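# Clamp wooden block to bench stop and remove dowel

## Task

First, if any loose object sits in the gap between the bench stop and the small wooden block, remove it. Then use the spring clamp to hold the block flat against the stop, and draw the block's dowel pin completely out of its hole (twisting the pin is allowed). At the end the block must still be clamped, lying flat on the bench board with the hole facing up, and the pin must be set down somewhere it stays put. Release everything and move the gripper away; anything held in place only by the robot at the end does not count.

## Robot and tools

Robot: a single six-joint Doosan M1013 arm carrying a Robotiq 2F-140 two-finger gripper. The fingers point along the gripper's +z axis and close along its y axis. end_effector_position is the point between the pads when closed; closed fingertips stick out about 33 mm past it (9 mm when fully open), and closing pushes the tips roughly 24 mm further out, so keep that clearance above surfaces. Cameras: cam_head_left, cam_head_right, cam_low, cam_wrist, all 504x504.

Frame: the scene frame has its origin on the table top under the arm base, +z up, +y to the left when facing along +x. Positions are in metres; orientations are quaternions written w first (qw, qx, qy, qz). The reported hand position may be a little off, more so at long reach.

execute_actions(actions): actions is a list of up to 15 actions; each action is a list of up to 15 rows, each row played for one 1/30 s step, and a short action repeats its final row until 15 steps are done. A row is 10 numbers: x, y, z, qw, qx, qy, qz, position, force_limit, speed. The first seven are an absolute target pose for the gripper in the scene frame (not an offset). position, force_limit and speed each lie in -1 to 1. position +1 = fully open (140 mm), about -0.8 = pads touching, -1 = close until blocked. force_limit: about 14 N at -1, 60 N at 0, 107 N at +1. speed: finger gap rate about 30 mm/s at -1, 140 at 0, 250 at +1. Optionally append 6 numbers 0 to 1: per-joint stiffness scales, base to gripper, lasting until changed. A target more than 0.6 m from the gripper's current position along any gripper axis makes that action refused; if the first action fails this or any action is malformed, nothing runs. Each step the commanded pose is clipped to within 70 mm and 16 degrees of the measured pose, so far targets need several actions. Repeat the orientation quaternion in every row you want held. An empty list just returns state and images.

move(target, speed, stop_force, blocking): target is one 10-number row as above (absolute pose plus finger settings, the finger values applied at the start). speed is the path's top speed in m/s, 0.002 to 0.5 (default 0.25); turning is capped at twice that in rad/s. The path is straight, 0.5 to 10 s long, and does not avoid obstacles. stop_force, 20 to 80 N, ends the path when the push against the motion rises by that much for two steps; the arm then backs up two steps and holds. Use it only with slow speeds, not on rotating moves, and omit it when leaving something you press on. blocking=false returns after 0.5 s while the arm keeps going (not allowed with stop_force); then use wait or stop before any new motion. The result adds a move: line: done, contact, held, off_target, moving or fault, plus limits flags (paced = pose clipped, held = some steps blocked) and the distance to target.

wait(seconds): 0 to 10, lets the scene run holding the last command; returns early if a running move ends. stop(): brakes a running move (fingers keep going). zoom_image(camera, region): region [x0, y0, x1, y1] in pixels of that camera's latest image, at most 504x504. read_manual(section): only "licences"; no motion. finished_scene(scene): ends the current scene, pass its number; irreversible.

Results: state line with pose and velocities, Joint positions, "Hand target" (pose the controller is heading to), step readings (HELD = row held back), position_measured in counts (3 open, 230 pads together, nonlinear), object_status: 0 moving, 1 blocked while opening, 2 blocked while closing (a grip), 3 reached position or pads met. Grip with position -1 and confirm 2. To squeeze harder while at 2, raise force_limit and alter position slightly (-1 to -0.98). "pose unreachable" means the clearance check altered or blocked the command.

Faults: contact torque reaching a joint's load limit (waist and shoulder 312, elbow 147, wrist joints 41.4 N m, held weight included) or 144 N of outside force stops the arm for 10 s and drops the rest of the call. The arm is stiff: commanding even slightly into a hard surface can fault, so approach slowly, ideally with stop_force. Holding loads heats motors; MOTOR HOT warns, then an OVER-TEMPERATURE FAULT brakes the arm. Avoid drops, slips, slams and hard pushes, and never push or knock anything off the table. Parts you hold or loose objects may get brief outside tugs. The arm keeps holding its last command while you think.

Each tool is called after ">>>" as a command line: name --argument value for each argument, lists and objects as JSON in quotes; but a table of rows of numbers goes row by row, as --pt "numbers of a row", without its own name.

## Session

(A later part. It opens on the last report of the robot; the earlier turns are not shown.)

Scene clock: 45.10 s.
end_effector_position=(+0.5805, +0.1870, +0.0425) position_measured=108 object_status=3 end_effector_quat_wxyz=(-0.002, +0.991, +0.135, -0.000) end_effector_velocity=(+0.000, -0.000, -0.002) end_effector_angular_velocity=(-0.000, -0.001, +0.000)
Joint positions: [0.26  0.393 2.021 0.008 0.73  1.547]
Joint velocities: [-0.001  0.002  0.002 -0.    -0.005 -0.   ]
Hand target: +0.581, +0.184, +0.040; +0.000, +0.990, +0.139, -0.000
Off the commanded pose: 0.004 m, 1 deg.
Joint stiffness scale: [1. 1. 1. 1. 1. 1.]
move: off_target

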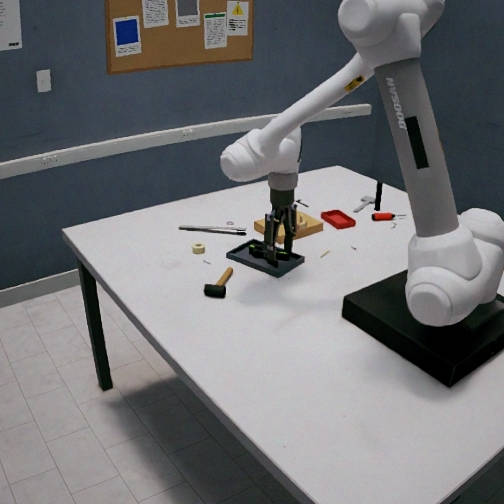

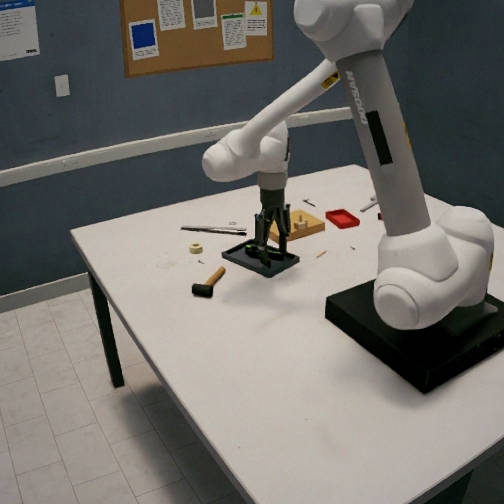

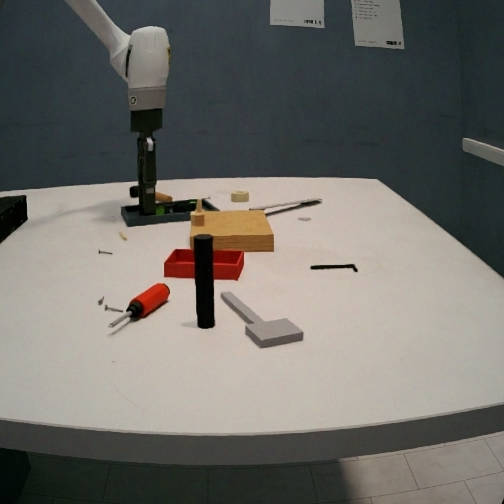

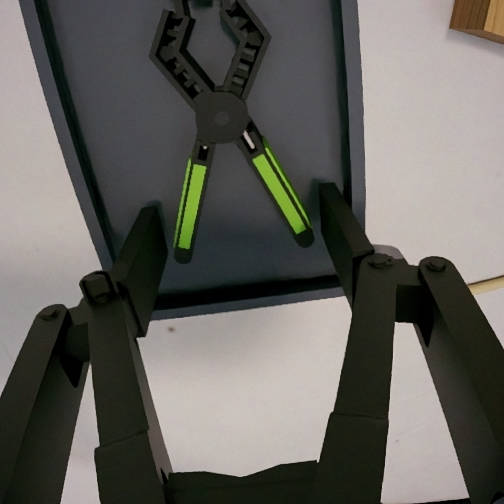

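Go a little lower, then squeeze.

>>> move --target '[0.581,0.184,0.036,0,0.99,0.139,0,0.17,0,0]' --speed 0.02

>>> move --target '[0.581,0.184,0.036,0,0.99,0.139,0,-1,1,-0.7]' --speed 0.02

>>> zoom_image --camera "cam_head_left" --region '[220,210,320,290]'

Scene clock: 48.00 s.
end_effector_position=(+0.5806, +0.1870, +0.0385) position_measured=108 object_status=3 end_effector_quat_wxyz=(-0.002, +0.991, +0.135, -0.000) end_effector_velocity=(+0.000, +0.000, -0.001) end_effector_angular_velocity=(+0.000, -0.001, -0.000)
Joint positions: [0.26  0.398 2.023 0.008 0.723 1.547]
Joint velocities: [ 0.     0.002  0.001  0.    -0.003  0.   ]
Hand target: +0.581, +0.184, +0.036; +0.000, +0.990, +0.139, -0.000
Off the commanded pose: 0.004 m, 1 deg.
Joint stiffness scale: [1. 1. 1. 1. 1. 1.]
move: off_target

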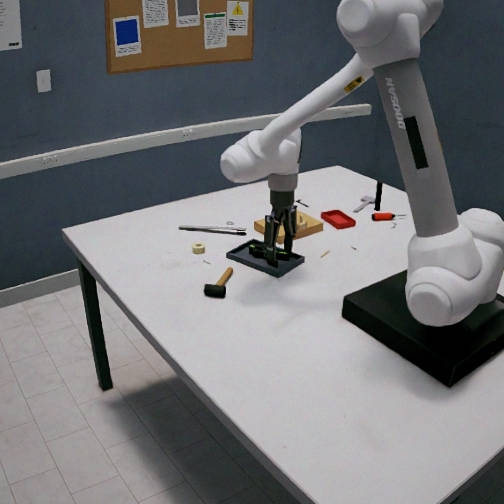

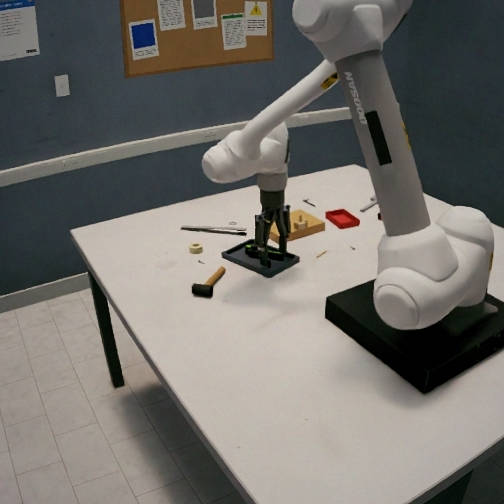

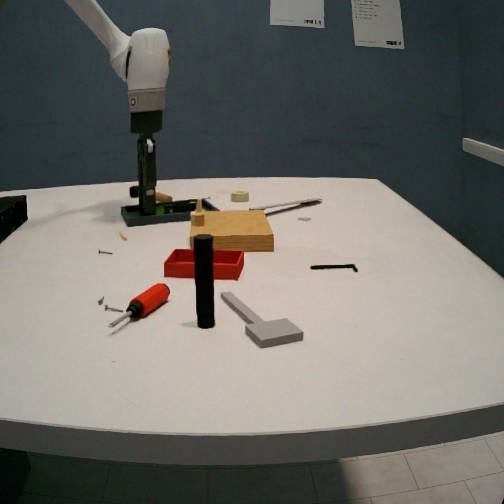

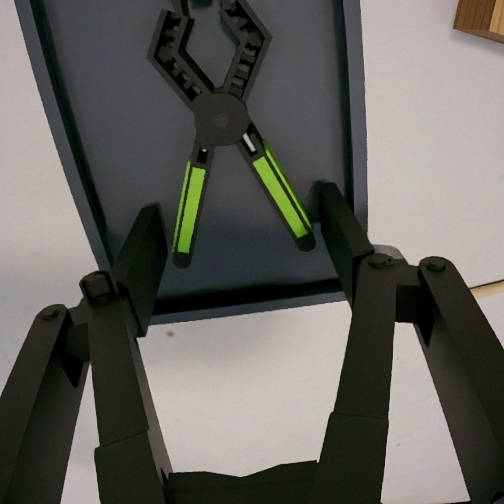

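Scene clock: 49.23 s.
end_effector_position=(+0.5808, +0.1870, +0.0386) position_measured=209 object_status=2 end_effector_quat_wxyz=(-0.002, +0.991, +0.135, -0.000) end_effector_velocity=(-0.000, +0.000, -0.000) end_effector_angular_velocity=(-0.000, +0.000, +0.000)
Joint positions: [0.26  0.398 2.022 0.008 0.722 1.547]
Joint velocities: [ 0.  0.  0.  0. -0.  0.]
Hand target: +0.581, +0.184, +0.036; +0.000, +0.990, +0.139, -0.000
Off the commanded pose: 0.004 m, 1 deg.
Joint stiffness scale: [1. 1. 1. 1. 1. 1.]
move: off_target

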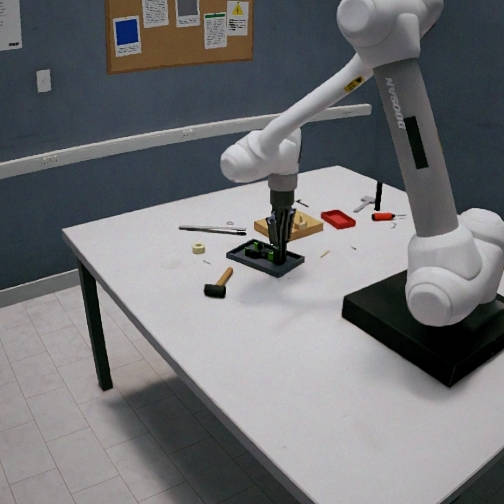

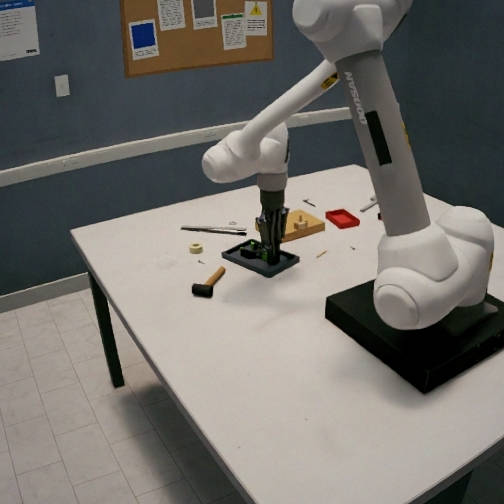

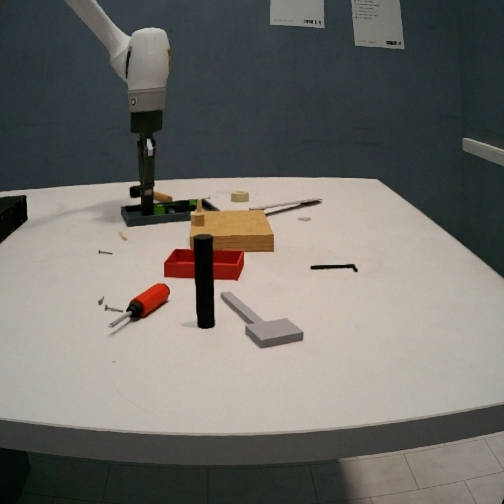

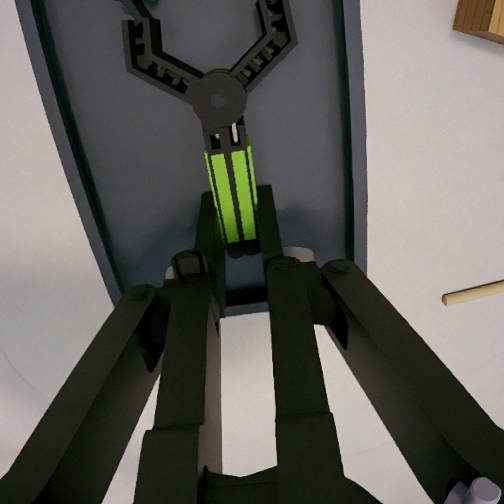

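Region (220, 210, 320, 290) of cam_head_left's 504x504 image, scaled by 5.040, with more detail than that image has; it fills the top 403 rows of this view, and the rest is white.

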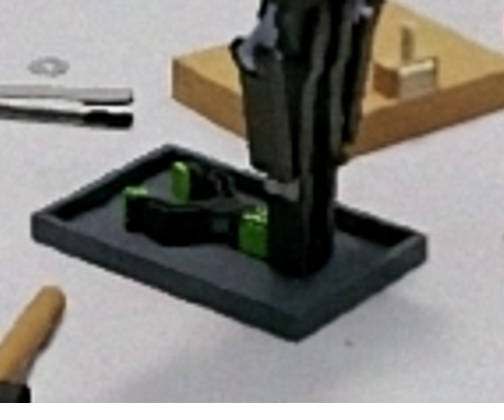

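>>> move --target '[0.581,0.184,0.14,0,0.99,0.139,0,-1,1,-0.7]' --speed 0.12

>>> move --target '[0.705,0.11,0.135,0,0.7071,-0.7071,0,-1,1,-0.7]' --speed 0.35

>>> zoom_image --camera "cam_low" --region '[140,150,270,250]'

>>> zoom_image --camera "cam_head_left" --region '[240,170,340,250]'

Scene clock: 53.37 s.
end_effector_position=(+0.5803, +0.1873, +0.1374) position_measured=210 object_status=2 end_effector_quat_wxyz=(-0.002, +0.991, +0.135, -0.000) end_effector_velocity=(-0.001, -0.000, +0.001) end_effector_angular_velocity=(-0.001, +0.004, +0.000)
Joint positions: [0.26  0.278 1.96  0.008 0.905 1.547]
Joint velocities: [ 0.    -0.001 -0.001 -0.     0.006 -0.   ]
Hand target: +0.581, +0.184, +0.140; +0.000, +0.990, +0.139, +0.000
Off the commanded pose: 0.004 m, 1 deg.
Joint stiffness scale: [1. 1. 1. 1. 1. 1.]
move: off_target

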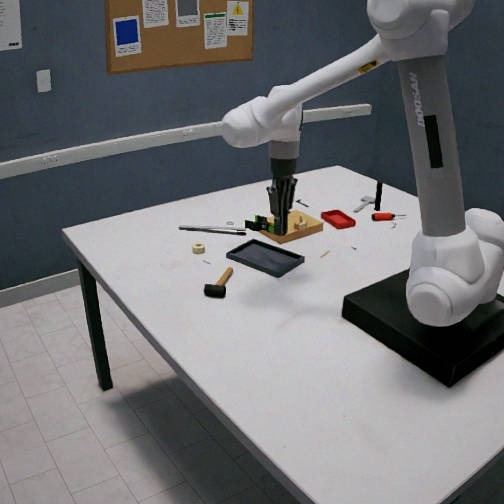

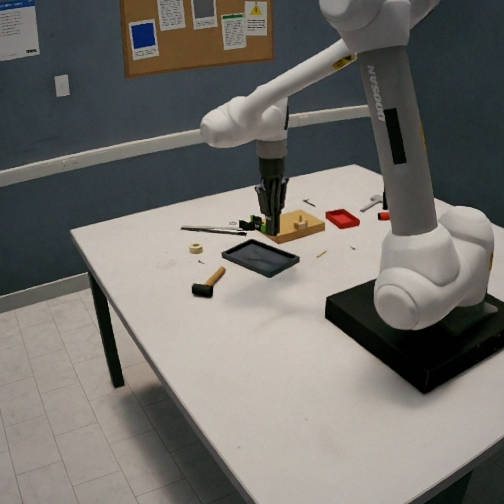

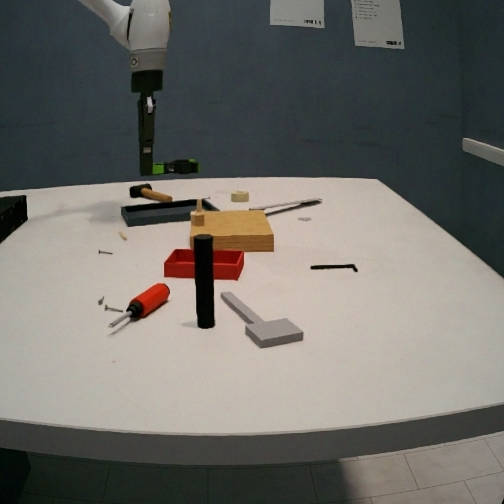

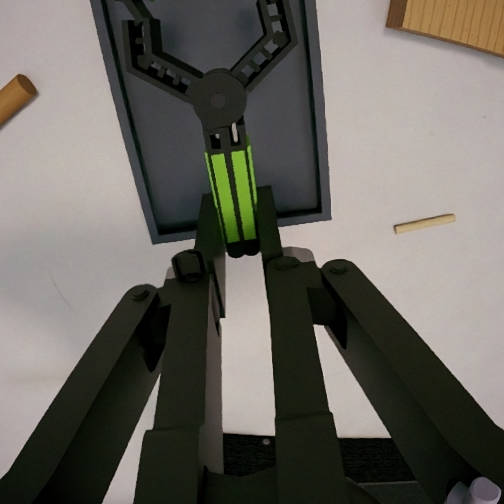

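Scene clock: 56.53 s.
end_effector_position=(+0.7049, +0.1137, +0.1358) position_measured=210 object_status=2 end_effector_quat_wxyz=(-0.004, +0.710, -0.704, -0.000) end_effector_velocity=(+0.000, +0.000, -0.000) end_effector_angular_velocity=(-0.000, +0.002, -0.014)
Joint positions: [0.117 0.419 1.757 0.008 0.962 3.237]
Joint velocities: [ 0.     0.001 -0.001 -0.     0.002  0.014]
Hand target: +0.705, +0.110, +0.135; -0.000, +0.707, -0.707, -0.000
Off the commanded pose: 0.004 m, 1 deg.
Joint stiffness scale: [1. 1. 1. 1. 1. 1.]
move: off_target

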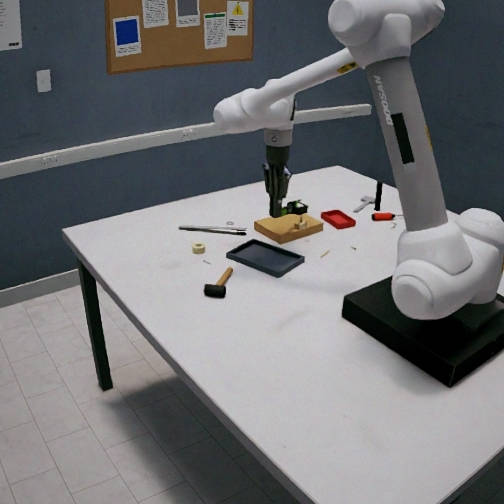

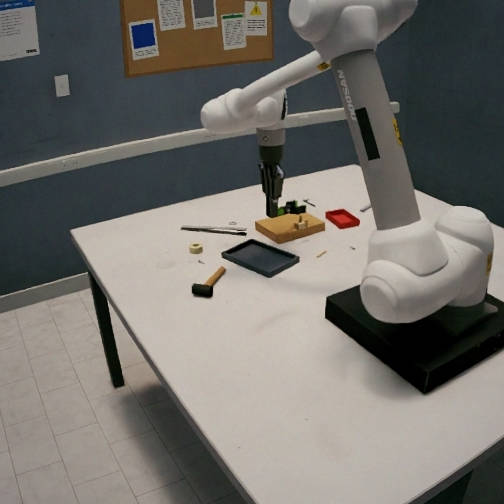

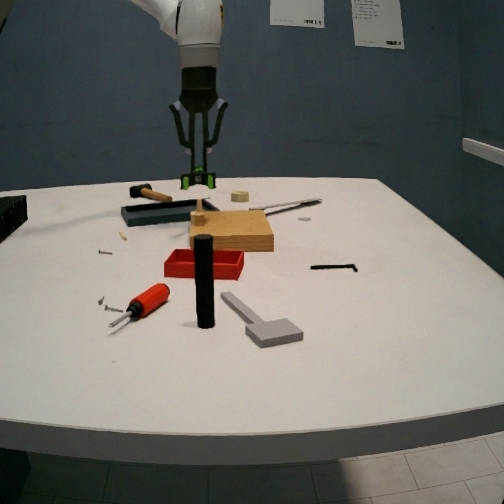

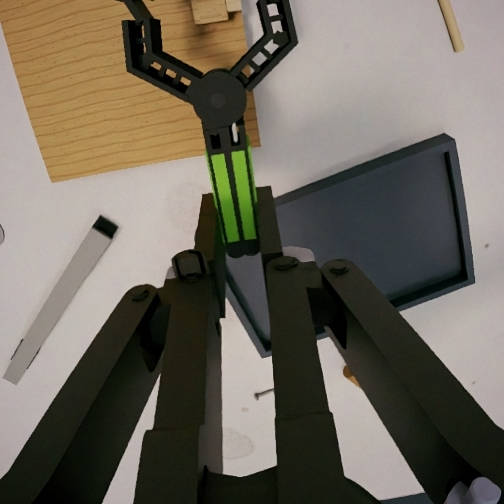

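Region (140, 150, 270, 250) of cam_low's 504x504 image, scaled by 3.877, with more detail than that image has; it fills the top 388 rows of this view, and the rest is white.

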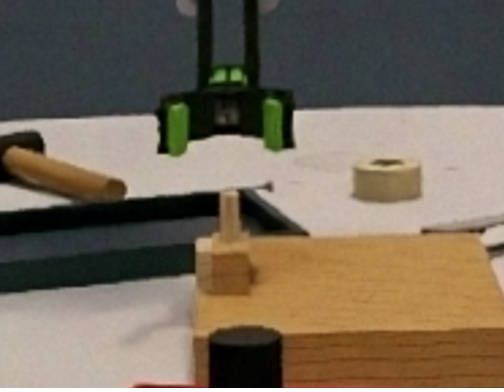

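Region (240, 170, 340, 250) of cam_head_left's 504x504 image, scaled by 5.040, with more detail than that image has; it fills the top 403 rows of this view, and the rest is white.

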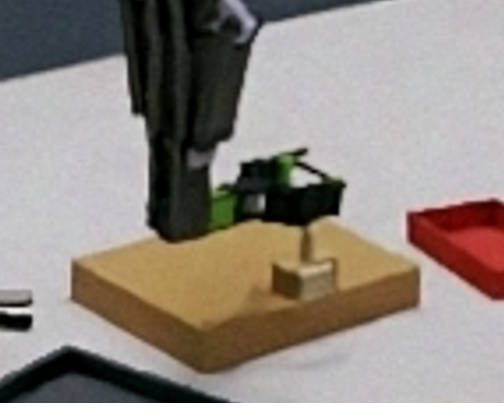

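>>> move --target '[0.702,0.11,0.074,0,0.7071,-0.7071,0,-1,1,-0.7]' --speed 0.05

>>> zoom_image --camera "cam_low" --region '[160,180,250,250]'

>>> zoom_image --camera "cam_head_left" --region '[250,190,330,250]'

Scene clock: 59.57 s.
end_effector_position=(+0.7016, +0.1131, +0.0769) position_measured=210 object_status=2 end_effector_quat_wxyz=(-0.001, +0.709, -0.705, -0.002) end_effector_velocity=(+0.001, +0.000, -0.001) end_effector_angular_velocity=(+0.000, -0.003, -0.001)
Joint positions: [0.117 0.476 1.798 0.008 0.87  3.239]
Joint velocities: [-0.     0.001 -0.     0.    -0.004  0.   ]
Hand target: +0.702, +0.110, +0.074; -0.000, +0.707, -0.707, -0.000
Off the commanded pose: 0.004 m, 0 deg.
Joint stiffness scale: [1. 1. 1. 1. 1. 1.]
move: off_target

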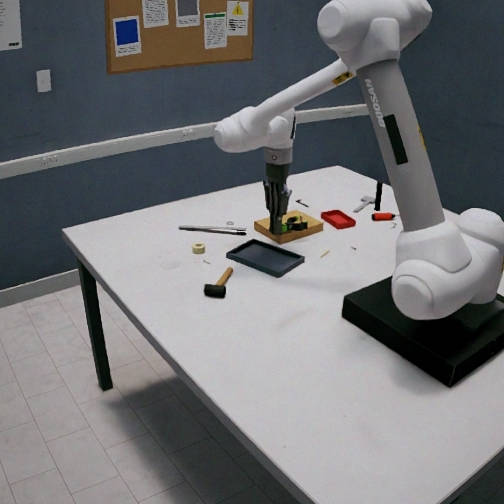

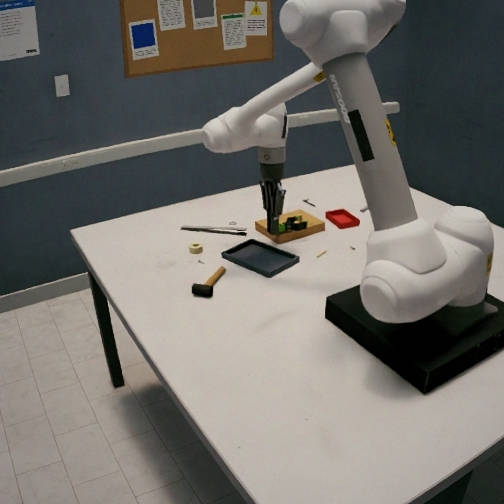

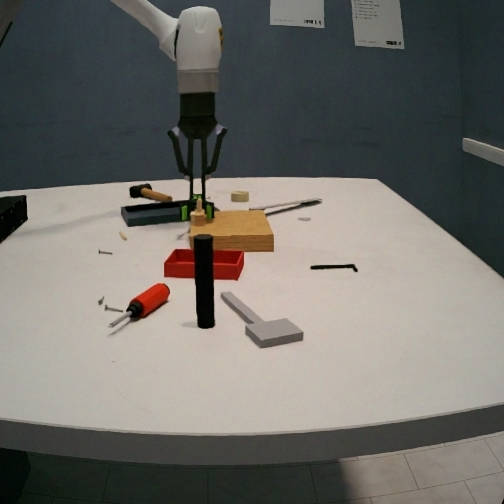

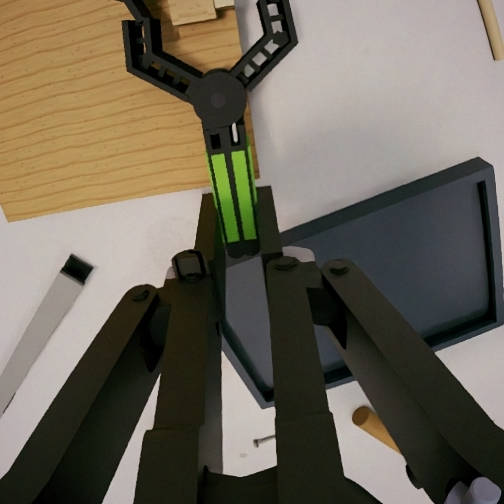

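Region (160, 180, 250, 250) of cam_low's 504x504 image, scaled by 5.600, with more detail than that image has.

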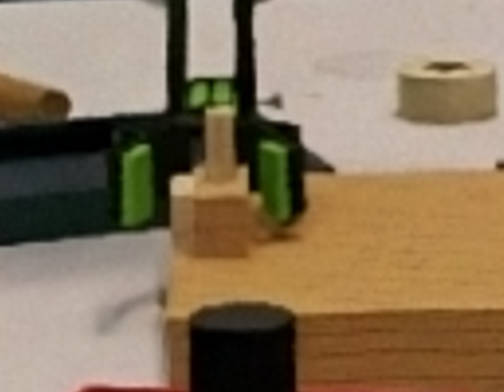

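Region (250, 190, 330, 250) of cam_head_left's 504x504 image, scaled by 6.300, with more detail than that image has; it fills the top 378 rows of this view, and the rest is white.

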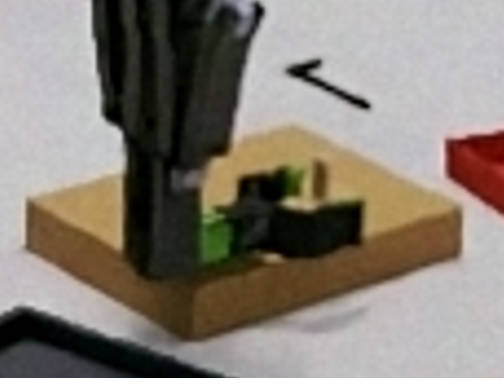

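>>> move --target '[0.702,0.106,0.067,0,0.7071,-0.7071,0,-1,1,-0.7]' --speed 0.01

>>> zoom_image --camera "cam_low" --region '[160,180,250,250]'

Scene clock: 63.00 s.
end_effector_position=(+0.7018, +0.1097, +0.0698) position_measured=210 object_status=2 end_effector_quat_wxyz=(-0.001, +0.708, -0.707, -0.002) end_effector_velocity=(+0.001, -0.001, -0.001) end_effector_angular_velocity=(-0.000, -0.001, -0.000)
Joint positions: [0.112 0.483 1.803 0.008 0.857 3.239]
Joint velocities: [-0.001  0.001  0.    -0.    -0.002 -0.   ]
Hand target: +0.702, +0.106, +0.067; -0.000, +0.707, -0.707, -0.000
Off the commanded pose: 0.005 m, 0 deg.
Joint stiffness scale: [1. 1. 1. 1. 1. 1.]
move: off_target

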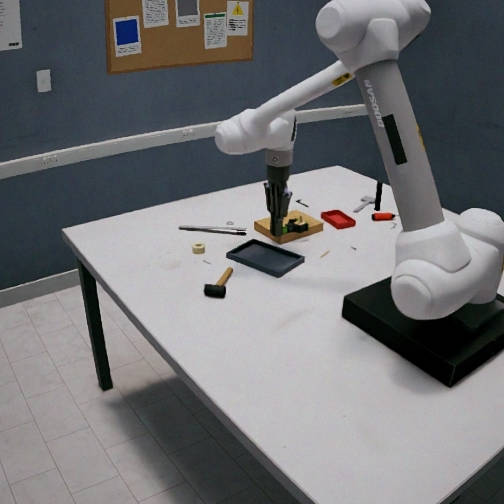

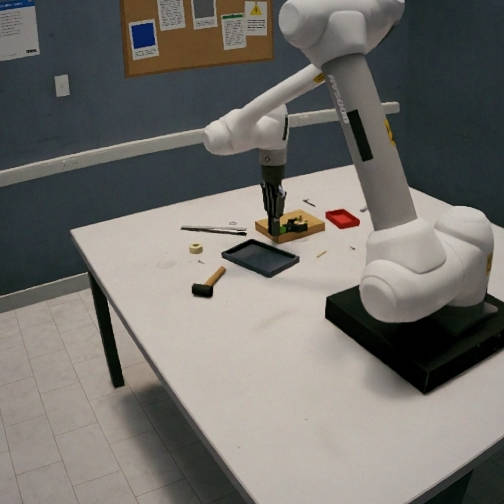

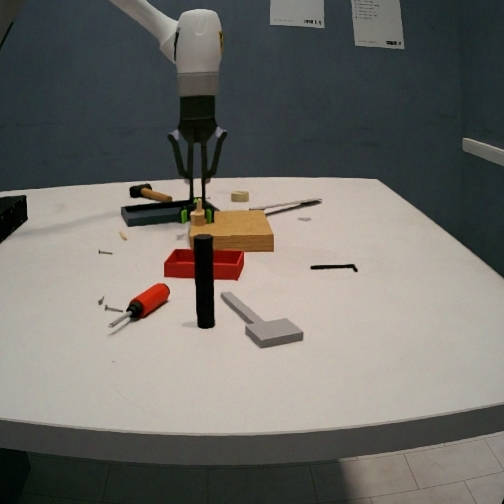

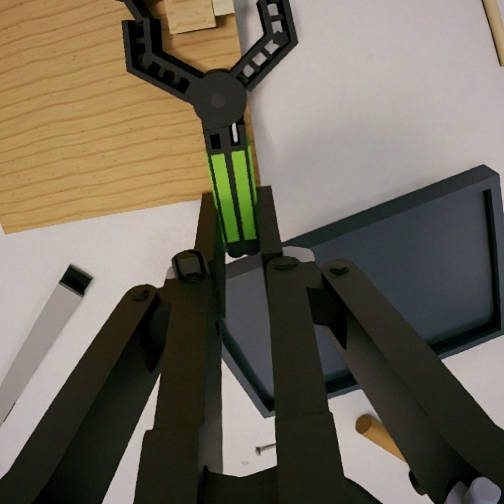

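Region (160, 180, 250, 250) of cam_low's 504x504 image, scaled by 5.600, with more detail than that image has.

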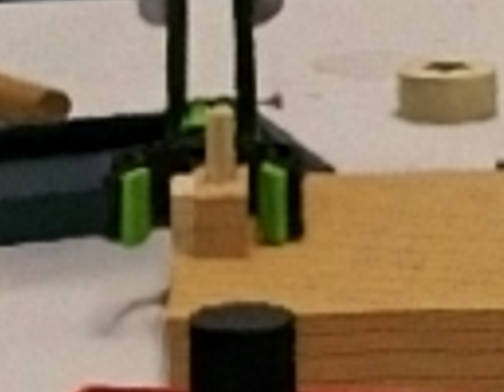

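On the board. Release slowly.

>>> move --target '[0.7018,0.1097,0.069,0,0.7071,-0.7071,0,0.0,1,-1]' --speed 0.01

>>> move --target '[0.7018,0.1097,0.135,0,0.7071,-0.7071,0,-0.1,1,-1]' --speed 0.1

>>> move --target '[0.708,-0.003,0.13,0,0.7071,-0.7071,0,-0.4,1,0]' --speed 0.15

>>> zoom_image --camera "cam_low" --region '[160,170,250,250]'

>>> zoom_image --camera "cam_wrist" --region '[140,100,340,300]'

Scene clock: 66.83 s.
end_effector_position=(+0.7018, +0.1096, +0.0697) position_measured=129 object_status=0 end_effector_quat_wxyz=(-0.001, +0.708, -0.707, -0.002) end_effector_velocity=(+0.001, +0.000, +0.000) end_effector_angular_velocity=(+0.000, -0.001, -0.000)
Joint positions: [0.112 0.483 1.803 0.008 0.857 3.239]
Joint velocities: [ 0.    -0.    -0.001  0.    -0.     0.   ]
Hand target: +0.702, +0.110, +0.069; -0.000, +0.707, -0.707, -0.000
Off the commanded pose: 0.001 m, 0 deg.
Joint stiffness scale: [1. 1. 1. 1. 1. 1.]
move: done

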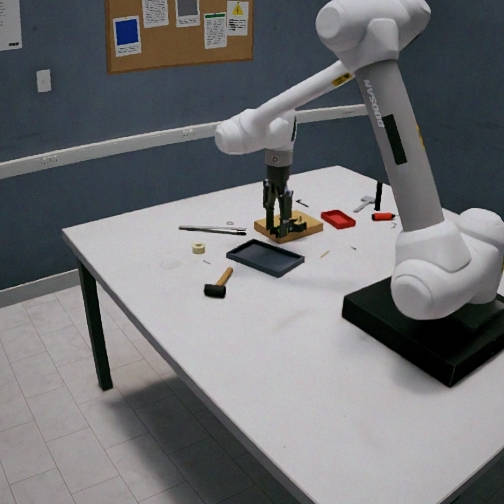

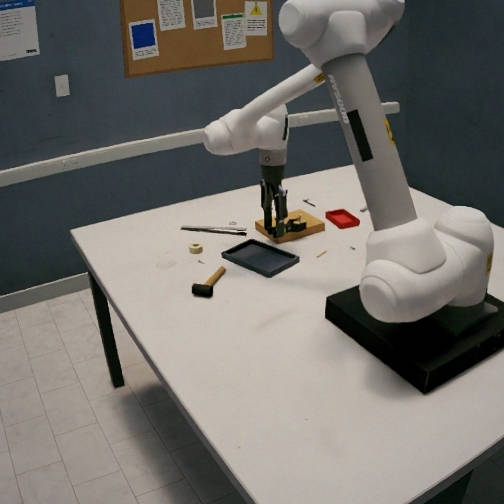

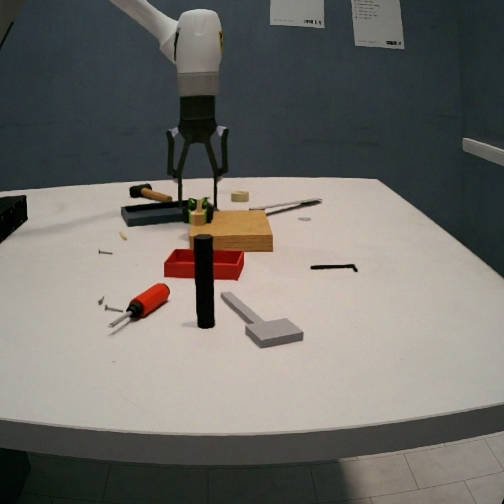

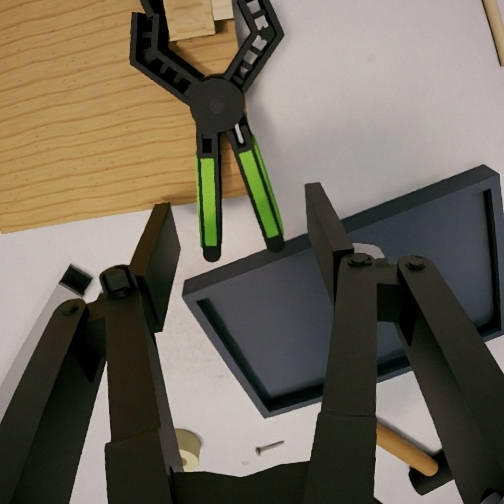

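Scene clock: 67.90 s.
end_effector_position=(+0.7020, +0.1099, +0.1321) position_measured=141 object_status=3 end_effector_quat_wxyz=(-0.002, +0.708, -0.706, -0.002) end_effector_velocity=(-0.000, +0.000, +0.001) end_effector_angular_velocity=(+0.000, +0.002, +0.000)
Joint positions: [0.112 0.42  1.763 0.008 0.96  3.239]
Joint velocities: [ 0.    -0.001 -0.002  0.     0.004 -0.   ]
Hand target: +0.702, +0.110, +0.135; -0.000, +0.707, -0.707, -0.000
Off the commanded pose: 0.003 m, 0 deg.
Joint stiffness scale: [1. 1. 1. 1. 1. 1.]
move: done

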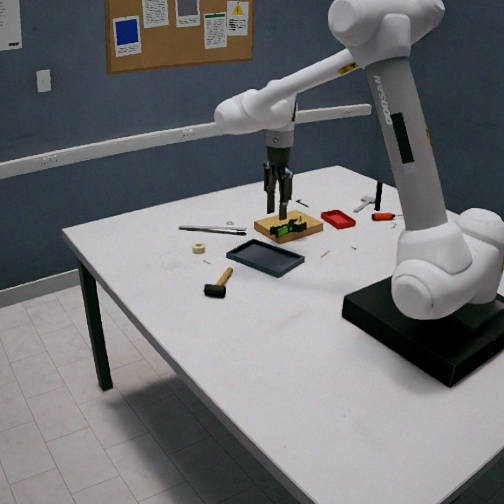

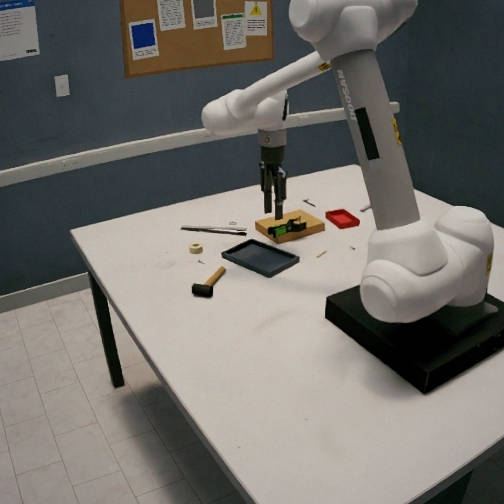

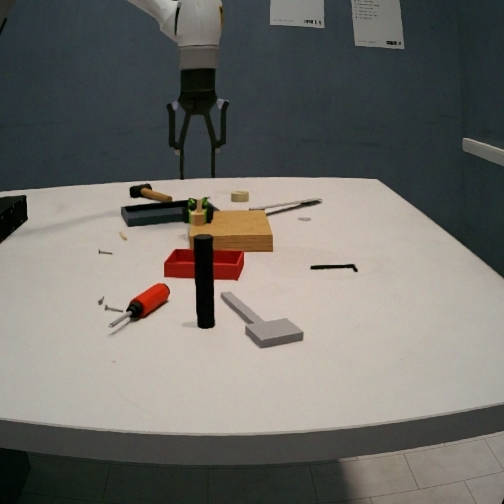

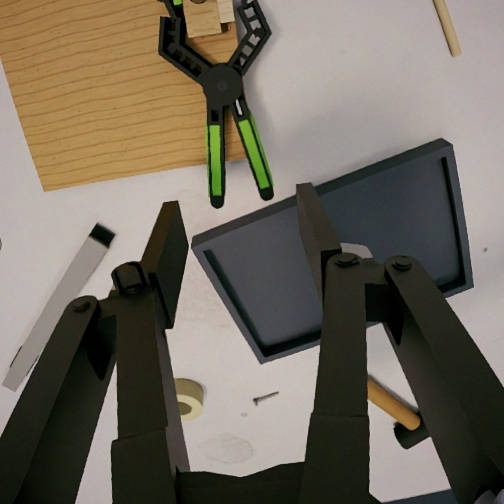

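Scene clock: 69.13 s.
end_effector_position=(+0.7065, +0.0011, +0.1300) position_measured=179 object_status=3 end_effector_quat_wxyz=(-0.000, +0.704, -0.710, -0.003) end_effector_velocity=(-0.000, -0.002, -0.000) end_effector_angular_velocity=(+0.000, +0.001, +0.001)
Joint positions: [-0.042  0.419  1.77   0.008  0.96   3.095]
Joint velocities: [-0.003  0.     0.     0.     0.    -0.004]
Hand target: +0.708, -0.003, +0.130; -0.000, +0.707, -0.707, -0.000
Off the commanded pose: 0.004 m, 1 deg.
Joint stiffness scale: [1. 1. 1. 1. 1. 1.]
move: off_target

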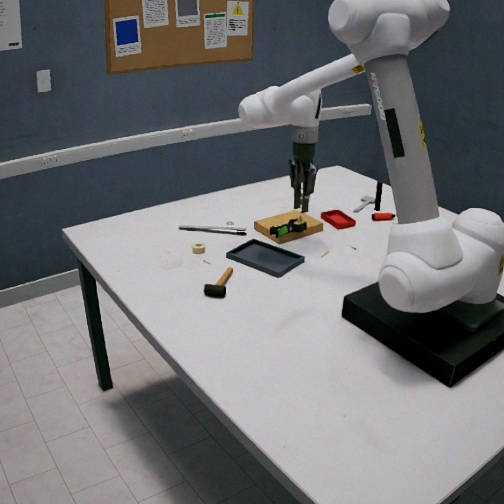

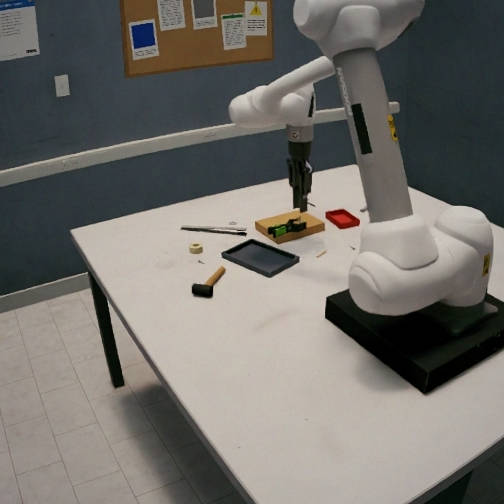

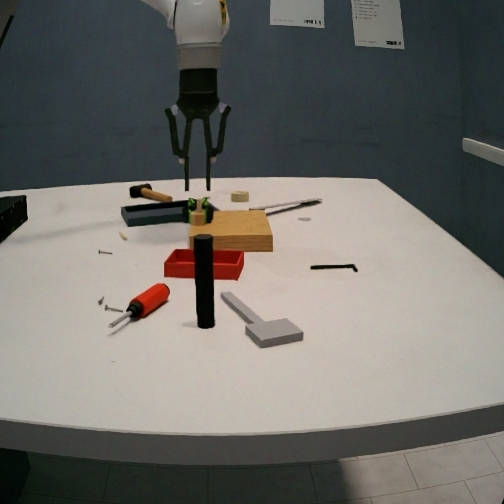

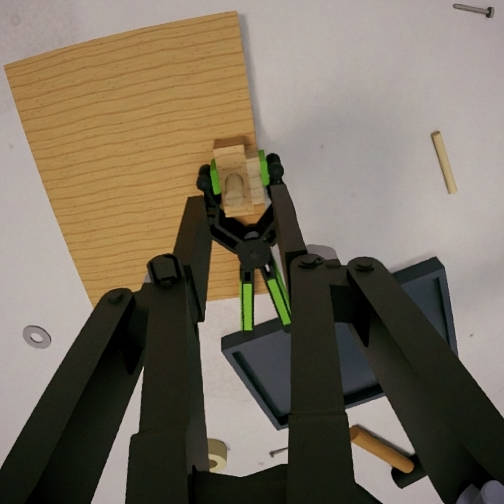

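Region (160, 170, 250, 250) of cam_low's 504x504 image, scaled by 5.600, with more detail than that image has.

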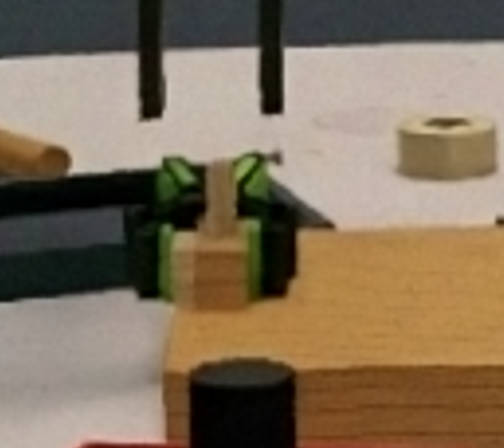

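Region (140, 100, 340, 300) of cam_wrist's 504x504 image, scaled by 2.520, with more detail than that image has.

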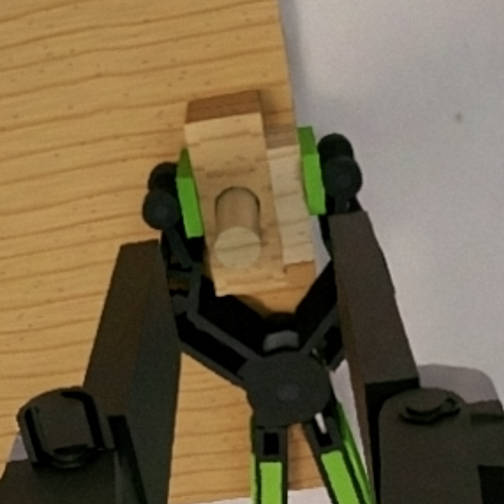

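>>> move --target '[0.7095,-0.002,0.093,0,0.7071,-0.7071,0,-0.4,1,0]' --speed 0.04

>>> zoom_image --camera "cam_low" --region '[160,170,250,250]'

Scene clock: 72.77 s.
end_effector_position=(+0.7096, +0.0006, +0.0958) position_measured=179 object_status=3 end_effector_quat_wxyz=(-0.002, +0.704, -0.710, -0.002) end_effector_velocity=(+0.001, -0.000, -0.001) end_effector_angular_velocity=(-0.000, -0.003, +0.000)
Joint positions: [-0.043  0.455  1.789  0.008  0.9    3.095]
Joint velocities: [-0.     0.001  0.    -0.    -0.004 -0.   ]
Hand target: +0.709, -0.002, +0.093; +0.000, +0.707, -0.707, -0.000
Off the commanded pose: 0.004 m, 1 deg.
Joint stiffness scale: [1. 1. 1. 1. 1. 1.]
move: off_target

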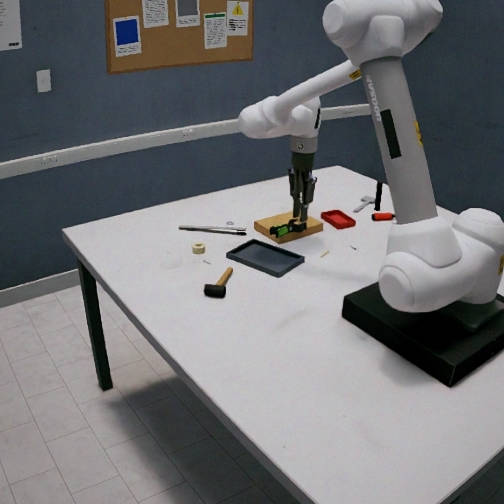

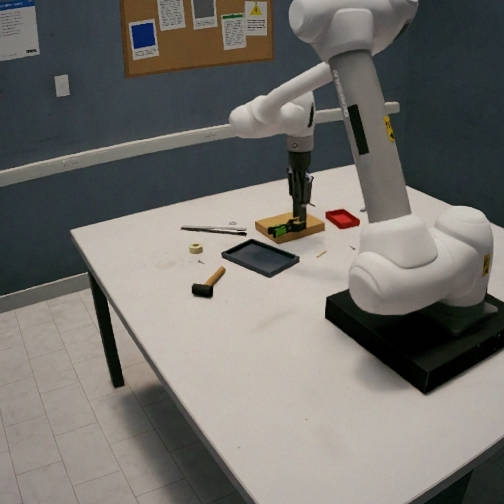

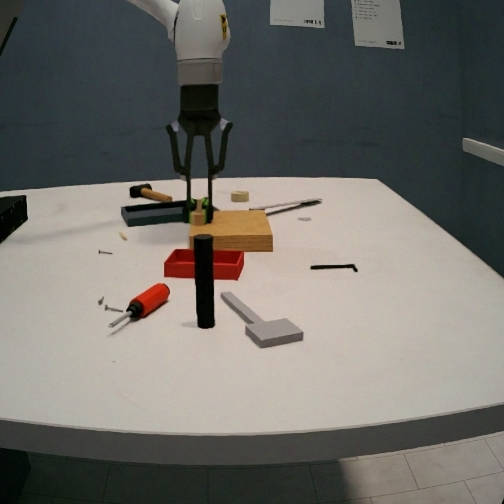

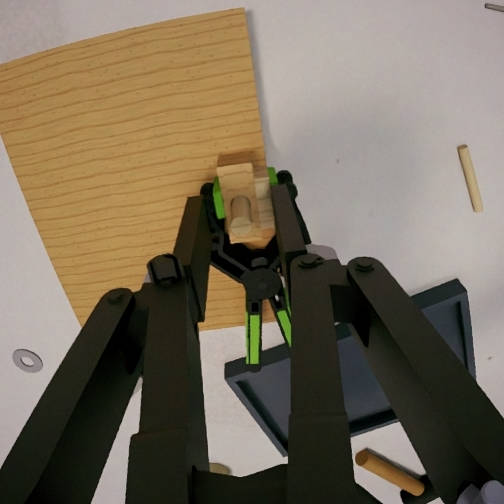

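Region (160, 170, 250, 250) of cam_low's 504x504 image, scaled by 5.600, with more detail than that image has.

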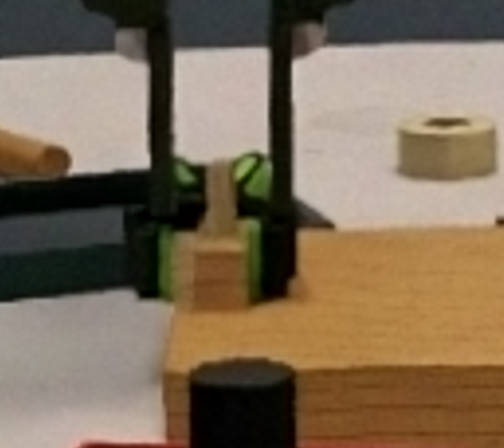

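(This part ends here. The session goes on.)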